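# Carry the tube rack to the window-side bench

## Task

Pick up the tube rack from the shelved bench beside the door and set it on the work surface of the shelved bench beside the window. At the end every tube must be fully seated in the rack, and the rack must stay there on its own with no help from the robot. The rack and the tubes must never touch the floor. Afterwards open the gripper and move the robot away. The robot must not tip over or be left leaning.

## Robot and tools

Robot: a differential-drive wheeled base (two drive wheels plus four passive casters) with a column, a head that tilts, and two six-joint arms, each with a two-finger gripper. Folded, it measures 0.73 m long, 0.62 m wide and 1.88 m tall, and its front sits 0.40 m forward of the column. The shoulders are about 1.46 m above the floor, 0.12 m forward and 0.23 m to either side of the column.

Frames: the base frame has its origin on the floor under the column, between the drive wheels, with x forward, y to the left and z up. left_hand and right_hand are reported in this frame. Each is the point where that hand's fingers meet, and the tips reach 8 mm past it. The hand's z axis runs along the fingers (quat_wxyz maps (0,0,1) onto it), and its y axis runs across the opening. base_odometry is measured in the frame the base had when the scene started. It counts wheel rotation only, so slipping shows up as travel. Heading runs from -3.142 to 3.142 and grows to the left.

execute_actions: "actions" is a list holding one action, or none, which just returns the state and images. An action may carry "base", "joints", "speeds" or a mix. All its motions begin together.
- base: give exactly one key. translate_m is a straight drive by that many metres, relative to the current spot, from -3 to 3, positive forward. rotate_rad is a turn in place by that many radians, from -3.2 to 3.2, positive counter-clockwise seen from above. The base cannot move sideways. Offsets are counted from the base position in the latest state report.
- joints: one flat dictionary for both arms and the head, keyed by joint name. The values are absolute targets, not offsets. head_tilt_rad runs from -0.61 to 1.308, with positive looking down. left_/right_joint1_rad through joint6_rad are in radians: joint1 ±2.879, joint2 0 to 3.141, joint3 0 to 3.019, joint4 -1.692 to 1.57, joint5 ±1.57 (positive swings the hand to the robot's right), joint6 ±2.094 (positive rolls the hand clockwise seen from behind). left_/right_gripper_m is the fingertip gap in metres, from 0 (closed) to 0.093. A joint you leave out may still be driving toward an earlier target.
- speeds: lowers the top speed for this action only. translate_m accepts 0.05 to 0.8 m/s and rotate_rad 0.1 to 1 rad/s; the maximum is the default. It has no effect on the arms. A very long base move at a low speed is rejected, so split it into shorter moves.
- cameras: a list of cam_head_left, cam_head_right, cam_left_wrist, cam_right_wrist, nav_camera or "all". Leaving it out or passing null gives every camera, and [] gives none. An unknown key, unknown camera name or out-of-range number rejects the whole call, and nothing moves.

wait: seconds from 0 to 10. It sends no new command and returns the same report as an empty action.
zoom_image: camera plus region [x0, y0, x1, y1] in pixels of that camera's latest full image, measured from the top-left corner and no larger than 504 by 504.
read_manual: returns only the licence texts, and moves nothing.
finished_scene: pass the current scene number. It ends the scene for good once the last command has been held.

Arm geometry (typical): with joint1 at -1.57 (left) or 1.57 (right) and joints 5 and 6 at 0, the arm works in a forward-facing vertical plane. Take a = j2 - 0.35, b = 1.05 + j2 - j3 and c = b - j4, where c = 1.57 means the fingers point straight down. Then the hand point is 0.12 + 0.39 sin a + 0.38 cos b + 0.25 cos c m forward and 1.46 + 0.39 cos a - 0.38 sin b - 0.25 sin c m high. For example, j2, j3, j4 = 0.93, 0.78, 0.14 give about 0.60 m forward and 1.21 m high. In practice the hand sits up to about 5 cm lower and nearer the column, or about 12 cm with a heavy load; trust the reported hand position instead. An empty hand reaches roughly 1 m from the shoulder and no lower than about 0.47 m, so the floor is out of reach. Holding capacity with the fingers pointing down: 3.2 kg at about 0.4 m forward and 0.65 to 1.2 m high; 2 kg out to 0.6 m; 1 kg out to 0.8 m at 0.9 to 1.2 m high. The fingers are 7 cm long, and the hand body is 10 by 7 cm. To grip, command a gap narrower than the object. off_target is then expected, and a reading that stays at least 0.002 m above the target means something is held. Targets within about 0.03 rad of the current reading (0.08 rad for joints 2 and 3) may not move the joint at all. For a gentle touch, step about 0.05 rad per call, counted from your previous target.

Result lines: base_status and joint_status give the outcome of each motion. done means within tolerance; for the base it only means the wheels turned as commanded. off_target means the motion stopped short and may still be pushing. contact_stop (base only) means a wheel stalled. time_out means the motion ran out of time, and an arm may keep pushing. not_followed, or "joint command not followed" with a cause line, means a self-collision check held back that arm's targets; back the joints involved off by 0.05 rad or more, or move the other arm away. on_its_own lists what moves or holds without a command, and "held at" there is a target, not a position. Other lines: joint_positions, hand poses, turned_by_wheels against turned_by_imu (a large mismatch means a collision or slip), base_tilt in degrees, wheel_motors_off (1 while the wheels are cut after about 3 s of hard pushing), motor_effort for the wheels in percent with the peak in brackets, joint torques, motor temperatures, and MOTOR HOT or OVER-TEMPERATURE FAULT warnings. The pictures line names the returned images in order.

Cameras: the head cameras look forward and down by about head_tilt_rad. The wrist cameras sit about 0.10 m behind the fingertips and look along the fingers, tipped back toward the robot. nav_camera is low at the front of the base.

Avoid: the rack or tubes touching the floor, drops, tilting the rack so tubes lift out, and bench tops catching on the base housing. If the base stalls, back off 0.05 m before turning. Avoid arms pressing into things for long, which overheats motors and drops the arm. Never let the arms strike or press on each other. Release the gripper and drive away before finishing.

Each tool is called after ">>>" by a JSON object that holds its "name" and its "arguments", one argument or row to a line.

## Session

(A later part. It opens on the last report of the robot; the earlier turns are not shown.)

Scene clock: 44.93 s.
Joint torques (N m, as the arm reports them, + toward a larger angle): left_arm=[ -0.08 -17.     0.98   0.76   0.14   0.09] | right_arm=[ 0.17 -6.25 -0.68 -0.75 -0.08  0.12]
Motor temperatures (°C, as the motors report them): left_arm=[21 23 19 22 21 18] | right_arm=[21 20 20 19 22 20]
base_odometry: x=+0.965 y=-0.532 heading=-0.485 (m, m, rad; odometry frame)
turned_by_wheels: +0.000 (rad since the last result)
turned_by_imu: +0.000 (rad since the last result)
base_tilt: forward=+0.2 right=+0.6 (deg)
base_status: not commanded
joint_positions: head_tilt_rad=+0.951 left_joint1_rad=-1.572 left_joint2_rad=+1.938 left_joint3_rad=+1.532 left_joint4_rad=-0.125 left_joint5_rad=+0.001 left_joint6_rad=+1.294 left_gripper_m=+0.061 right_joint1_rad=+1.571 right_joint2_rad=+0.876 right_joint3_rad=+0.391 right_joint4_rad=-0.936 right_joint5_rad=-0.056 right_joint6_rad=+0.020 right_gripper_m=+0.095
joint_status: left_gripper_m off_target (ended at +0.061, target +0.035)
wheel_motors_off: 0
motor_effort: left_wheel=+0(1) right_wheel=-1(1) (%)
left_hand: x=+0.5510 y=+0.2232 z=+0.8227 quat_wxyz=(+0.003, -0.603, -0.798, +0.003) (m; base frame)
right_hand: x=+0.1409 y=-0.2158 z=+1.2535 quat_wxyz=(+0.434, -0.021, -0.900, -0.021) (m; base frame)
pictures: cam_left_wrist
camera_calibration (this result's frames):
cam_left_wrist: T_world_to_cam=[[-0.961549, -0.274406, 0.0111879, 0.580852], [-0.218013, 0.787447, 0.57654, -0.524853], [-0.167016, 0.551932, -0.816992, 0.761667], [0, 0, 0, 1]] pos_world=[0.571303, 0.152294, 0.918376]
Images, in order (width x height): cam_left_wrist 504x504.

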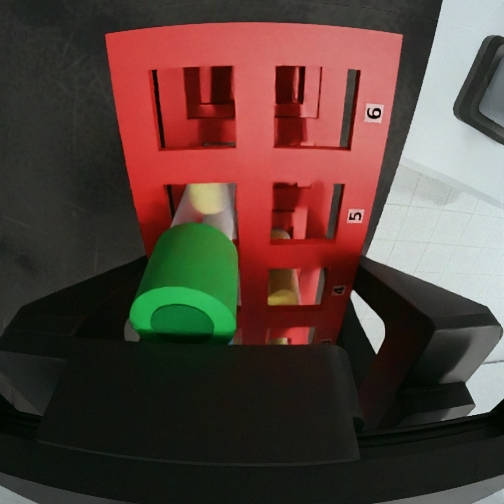

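>>> {"name": "execute_actions", "arguments": {
  "actions": [
    {"base":{"translate_m":0.09},"speeds":{"translate_m":0.05}}
  ],
  "cameras": ["nav_camera"]
}}

>>> {"name": "execute_actions", "arguments": {
  "actions": [
    {"joints":{"left_gripper_m":0.075}}
  ],
  "cameras": ["cam_left_wrist"]
}}

Scene clock: 47.53 s.
Joint torques (N m, as the arm reports them, + toward a larger angle): left_arm=[ -0.27 -16.84   1.04   0.65   0.13   0.07] | right_arm=[ 0.23 -6.04 -0.61 -0.79 -0.1   0.13]
Motor temperatures (°C, as the motors report them): left_arm=[21 23 19 22 21 18] | right_arm=[21 20 20 19 22 20]
base_odometry: x=+1.044 y=-0.574 heading=-0.484 (m, m, rad; odometry frame)
turned_by_wheels: +0.000 (rad since the last result)
turned_by_imu: +0.001 (rad since the last result)
base_tilt: forward=+0.3 right=+0.6 (deg)
base_status: done
joint_positions: head_tilt_rad=+0.952 left_joint1_rad=-1.572 left_joint2_rad=+1.939 left_joint3_rad=+1.529 left_joint4_rad=-0.125 left_joint5_rad=+0.001 left_joint6_rad=+1.294 left_gripper_m=+0.061 right_joint1_rad=+1.571 right_joint2_rad=+0.876 right_joint3_rad=+0.390 right_joint4_rad=-0.936 right_joint5_rad=-0.056 right_joint6_rad=+0.020 right_gripper_m=+0.095
joint_status: not commanded
wheel_motors_off: 0
motor_effort: left_wheel=+0(44) right_wheel=+0(44) (%)
left_hand: x=+0.5492 y=+0.2232 z=+0.8224 quat_wxyz=(+0.004, -0.603, -0.798, +0.004) (m; base frame)
right_hand: x=+0.1407 y=-0.2158 z=+1.2536 quat_wxyz=(+0.434, -0.021, -0.900, -0.021) (m; base frame)
pictures: nav_camera
Images, in order (width x height): nav_camera 896x504.

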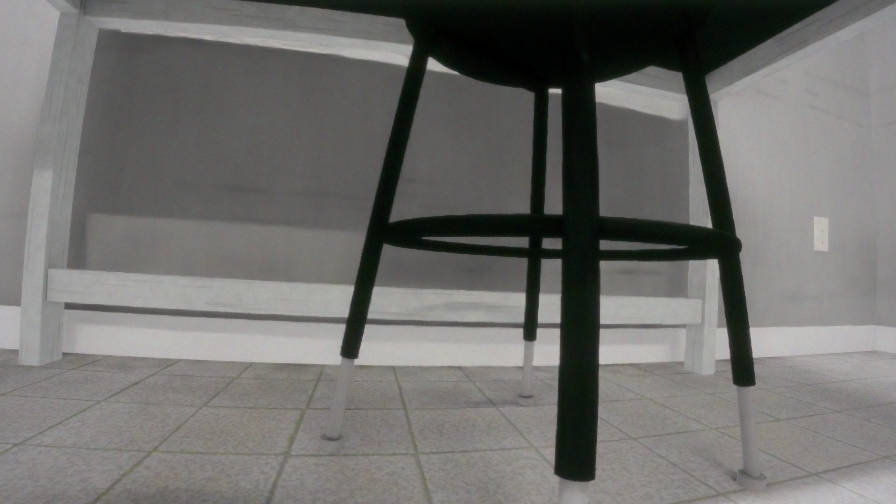

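Scene clock: 48.10 s.
Joint torques (N m, as the arm reports them, + toward a larger angle): left_arm=[ -0.44 -16.39   1.02   0.61   0.12   0.11] | right_arm=[ 0.28 -6.07 -0.54 -0.63 -0.08  0.12]
Motor temperatures (°C, as the motors report them): left_arm=[21 23 19 22 21 18] | right_arm=[21 20 20 19 22 20]
base_odometry: x=+1.044 y=-0.574 heading=-0.484 (m, m, rad; odometry frame)
turned_by_wheels: +0.000 (rad since the last result)
turned_by_imu: +0.000 (rad since the last result)
base_tilt: forward=+0.3 right=+0.6 (deg)
base_status: not commanded
joint_positions: head_tilt_rad=+0.952 left_joint1_rad=-1.572 left_joint2_rad=+1.939 left_joint3_rad=+1.529 left_joint4_rad=-0.125 left_joint5_rad=+0.001 left_joint6_rad=+1.295 left_gripper_m=+0.075 right_joint1_rad=+1.571 right_joint2_rad=+0.876 right_joint3_rad=+0.390 right_joint4_rad=-0.936 right_joint5_rad=-0.056 right_joint6_rad=+0.020 right_gripper_m=+0.095
joint_status: all done
wheel_motors_off: 0
motor_effort: left_wheel=+0(1) right_wheel=+2(0) (%)
left_hand: x=+0.5492 y=+0.2232 z=+0.8224 quat_wxyz=(+0.004, -0.603, -0.797, +0.004) (m; base frame)
right_hand: x=+0.1407 y=-0.2158 z=+1.2536 quat_wxyz=(+0.434, -0.021, -0.900, -0.021) (m; base frame)
pictures: cam_left_wrist
camera_calibration (this result's frames):
cam_left_wrist: T_world_to_cam=[[-0.961621, -0.274036, 0.0137553, 0.576953], [-0.216169, 0.787531, 0.577118, -0.526598], [-0.168984, 0.551996, -0.816545, 0.761837], [0, 0, 0, 1]] pos_world=[0.569713, 0.152287, 0.918048]
Images, in order (width x height): cam_left_wrist 504x504.

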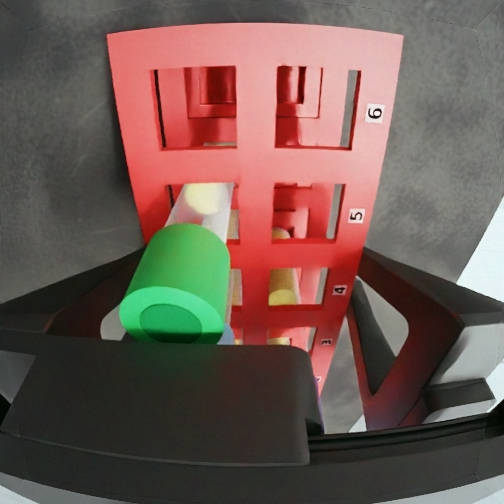

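>>> {"name": "execute_actions", "arguments": {
  "actions": [
    {"joints":{"left_joint2_rad":1.76,"left_joint3_rad":1.42,"left_joint4_rad":-0.18,"left_gripper_m":0.085}}
  ],
  "cameras": ["cam_left_wrist"]
}}

>>> {"name": "execute_actions", "arguments": {
  "actions": [
    {"base":{"translate_m":-0.35},"joints":{"left_joint2_rad":1.3,"left_joint3_rad":0.8,"left_joint4_rad":0.0}}
  ],
  "cameras": ["cam_head_left","nav_camera"]
}}

>>> {"name": "zoom_image", "arguments": {
  "camera": "cam_head_left",
  "region": [300, 150, 480, 270]
}}

Scene clock: 49.37 s.
Joint torques (N m, as the arm reports them, + toward a larger angle): left_arm=[ -0.29 -16.41   1.39   0.46   0.14   0.08] | right_arm=[ 0.1  -5.75 -0.67 -0.75 -0.09  0.14]
Motor temperatures (°C, as the motors report them): left_arm=[21 23 19 22 21 18] | right_arm=[21 20 20 19 22 20]
base_odometry: x=+1.044 y=-0.574 heading=-0.484 (m, m, rad; odometry frame)
turned_by_wheels: +0.000 (rad since the last result)
turned_by_imu: +0.001 (rad since the last result)
base_tilt: forward=+0.2 right=+0.6 (deg)
base_status: not commanded
joint_positions: head_tilt_rad=+0.952 left_joint1_rad=-1.572 left_joint2_rad=+1.747 left_joint3_rad=+1.424 left_joint4_rad=-0.180 left_joint5_rad=+0.001 left_joint6_rad=+1.295 left_gripper_m=+0.085 right_joint1_rad=+1.571 right_joint2_rad=+0.876 right_joint3_rad=+0.390 right_joint4_rad=-0.936 right_joint5_rad=-0.056 right_joint6_rad=+0.020 right_gripper_m=+0.095
joint_status: all done
wheel_motors_off: 0
motor_effort: left_wheel=-1(1) right_wheel=+1(0) (%)
left_hand: x=+0.5847 y=+0.2233 z=+0.9013 quat_wxyz=(-0.009, -0.604, -0.797, -0.006) (m; base frame)
right_hand: x=+0.1407 y=-0.2158 z=+1.2536 quat_wxyz=(+0.434, -0.021, -0.900, -0.021) (m; base frame)
pictures: cam_left_wrist
camera_calibration (this result's frames):
cam_left_wrist: T_world_to_cam=[[-0.961654, -0.273712, -0.0174232, 0.638034], [-0.234501, 0.787621, 0.569792, -0.547247], [-0.142236, 0.552029, -0.821604, 0.821147], [0, 0, 0, 1]] pos_world=[0.602035, 0.152364, 0.997591]
Images, in order (width x height): cam_left_wrist 504x504.

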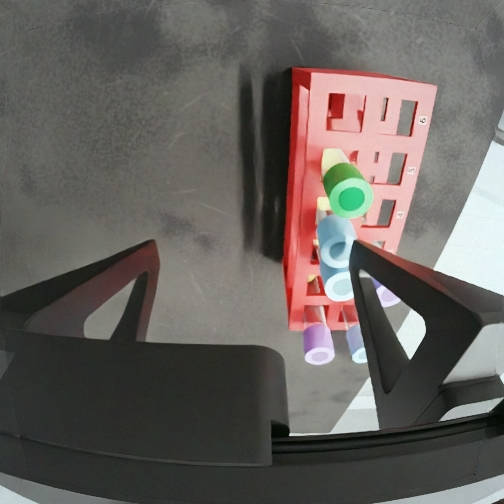

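Scene clock: 51.53 s.
Joint torques (N m, as the arm reports them, + toward a larger angle): left_arm=[ -0.44 -13.7    0.57   0.61   0.13   0.08] | right_arm=[-0.11 -6.02 -0.41 -0.61 -0.09  0.13]
Motor temperatures (°C, as the motors report them): left_arm=[21 23 19 22 21 18] | right_arm=[21 20 20 19 22 20]
base_odometry: x=+0.735 y=-0.411 heading=-0.486 (m, m, rad; odometry frame)
turned_by_wheels: -0.002 (rad since the last result)
turned_by_imu: +0.000 (rad since the last result)
base_tilt: forward=+0.2 right=+0.6 (deg)
base_status: done
joint_positions: head_tilt_rad=+0.952 left_joint1_rad=-1.572 left_joint2_rad=+1.304 left_joint3_rad=+0.795 left_joint4_rad=-0.003 left_joint5_rad=+0.001 left_joint6_rad=+1.295 left_gripper_m=+0.085 right_joint1_rad=+1.571 right_joint2_rad=+0.876 right_joint3_rad=+0.387 right_joint4_rad=-0.936 right_joint5_rad=-0.056 right_joint6_rad=+0.020 right_gripper_m=+0.095
joint_status: all done
wheel_motors_off: 0
motor_effort: left_wheel=-3(49) right_wheel=+1(56) (%)
left_hand: x=+0.4469 y=+0.2236 z=+1.0497 quat_wxyz=(-0.005, -0.604, -0.797, -0.003) (m; base frame)
right_hand: x=+0.1392 y=-0.2158 z=+1.2542 quat_wxyz=(+0.435, -0.021, -0.900, -0.021) (m; base frame)
pictures: cam_head_left, nav_camera
camera_calibration (this result's frames):
cam_head_left: T_world_to_cam=[[-0.0409681, -0.997307, 0.0608247, -0.0141366], [-0.829919, 0.0000672015, -0.557884, 0.902597], [0.556378, -0.073335, -0.827687, 1.18085], [0, 0, 0, 1]] pos_world=[0.0915032, 0.0724385, 1.48178]
Images, in order (width x height): cam_head_left 896x504, nav_camera 896x504.

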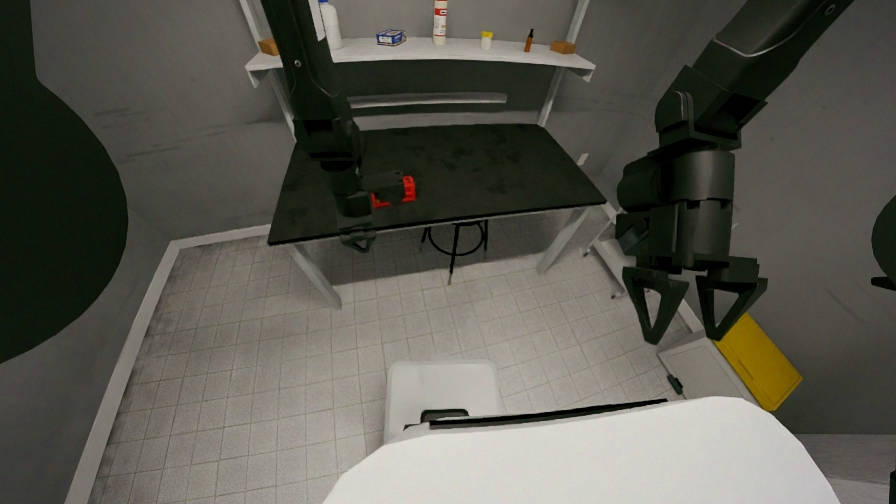

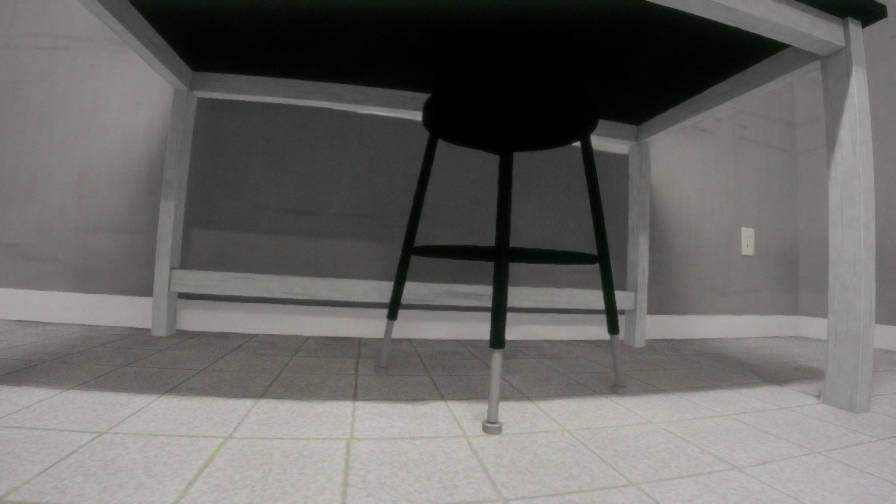

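Region (300, 150, 480, 270) of cam_head_left's 896x504 image, scaled by 2.800, with more detail than that image has.

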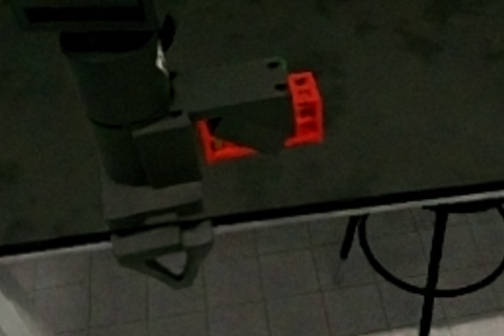

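>>> {"name": "execute_actions", "arguments": {
  "actions": [
    {"joints":{"left_joint2_rad":0.874,"left_joint3_rad":0.424,"left_joint4_rad":-0.965,"left_joint6_rad":0.1,"head_tilt_rad":0.75}}
  ],
  "cameras": ["cam_head_left","nav_camera"]
}}

>>> {"name": "zoom_image", "arguments": {
  "camera": "cam_head_left",
  "region": [330, 200, 470, 290]
}}

Scene clock: 53.17 s.
Joint torques (N m, as the arm reports them, + toward a larger angle): left_arm=[-0.11 -6.79 -0.41 -1.5   0.02 -0.06] | right_arm=[ 0.24 -5.89 -0.49 -0.73 -0.08  0.14]
Motor temperatures (°C, as the motors report them): left_arm=[21 23 19 22 21 18] | right_arm=[21 20 20 19 22 20]
base_odometry: x=+0.735 y=-0.411 heading=-0.486 (m, m, rad; odometry frame)
turned_by_wheels: +0.000 (rad since the last result)
turned_by_imu: +0.001 (rad since the last result)
base_tilt: forward=+0.3 right=+0.7 (deg)
base_status: not commanded
joint_positions: head_tilt_rad=+0.766 left_joint1_rad=-1.572 left_joint2_rad=+0.876 left_joint3_rad=+0.418 left_joint4_rad=-0.953 left_joint5_rad=+0.001 left_joint6_rad=+0.109 left_gripper_m=+0.085 right_joint1_rad=+1.571 right_joint2_rad=+0.876 right_joint3_rad=+0.387 right_joint4_rad=-0.936 right_joint5_rad=-0.056 right_joint6_rad=+0.020 right_gripper_m=+0.095
joint_status: all done
wheel_motors_off: 0
motor_effort: left_wheel=-4(3) right_wheel=+3(3) (%)
left_hand: x=+0.1526 y=+0.2241 z=+1.2520 quat_wxyz=(+0.429, -0.050, -0.902, +0.024) (m; base frame)
right_hand: x=+0.1392 y=-0.2158 z=+1.2542 quat_wxyz=(+0.435, -0.021, -0.900, -0.021) (m; base frame)
pictures: cam_head_left, nav_camera
camera_calibration (this result's frames):
cam_head_left: T_world_to_cam=[[-0.0514883, -0.997307, 0.0522206, -0.000360244], [-0.712724, 0.0000672015, -0.701445, 1.11782], [0.699553, -0.073335, -0.710808, 0.993699], [0, 0, 0, 1]] pos_world=[0.101534, 0.0724385, 1.49044]
Images, in order (width x height): cam_head_left 896x504, nav_camera 896x504.

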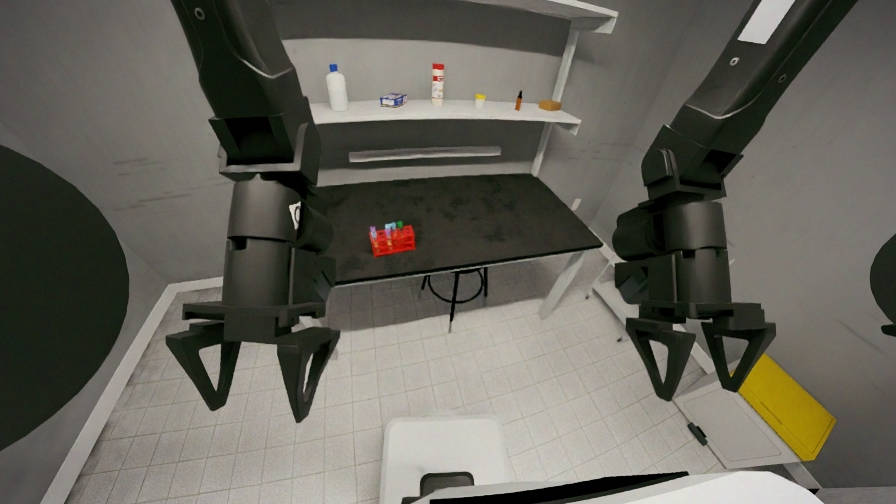

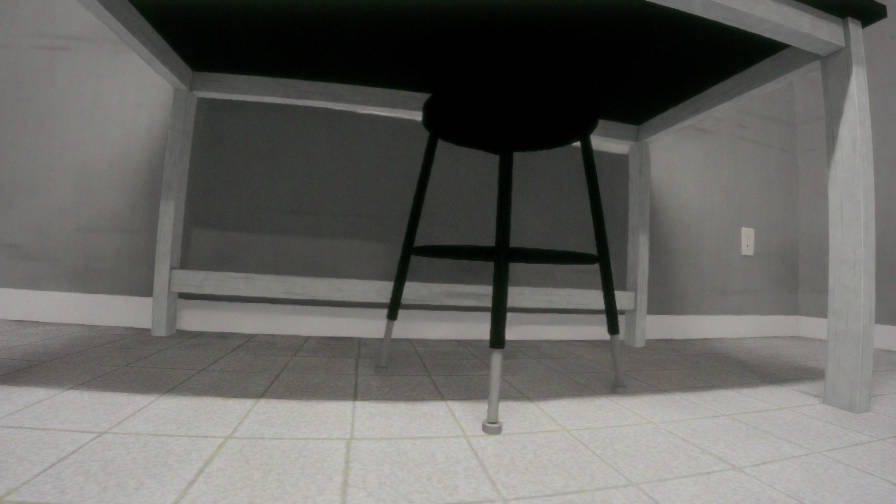

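Region (330, 200, 470, 290) of cam_head_left's 896x504 image, scaled by 3.600, with more detail than that image has; it fills the top 324 rows of this view, and the rest is white.

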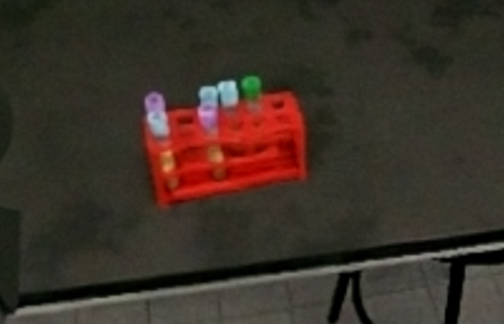

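Looks seated and well on the bench.

>>> {"name": "finished_scene", "arguments": {
  "scene": 1
}}

The scene is finished: the task was done.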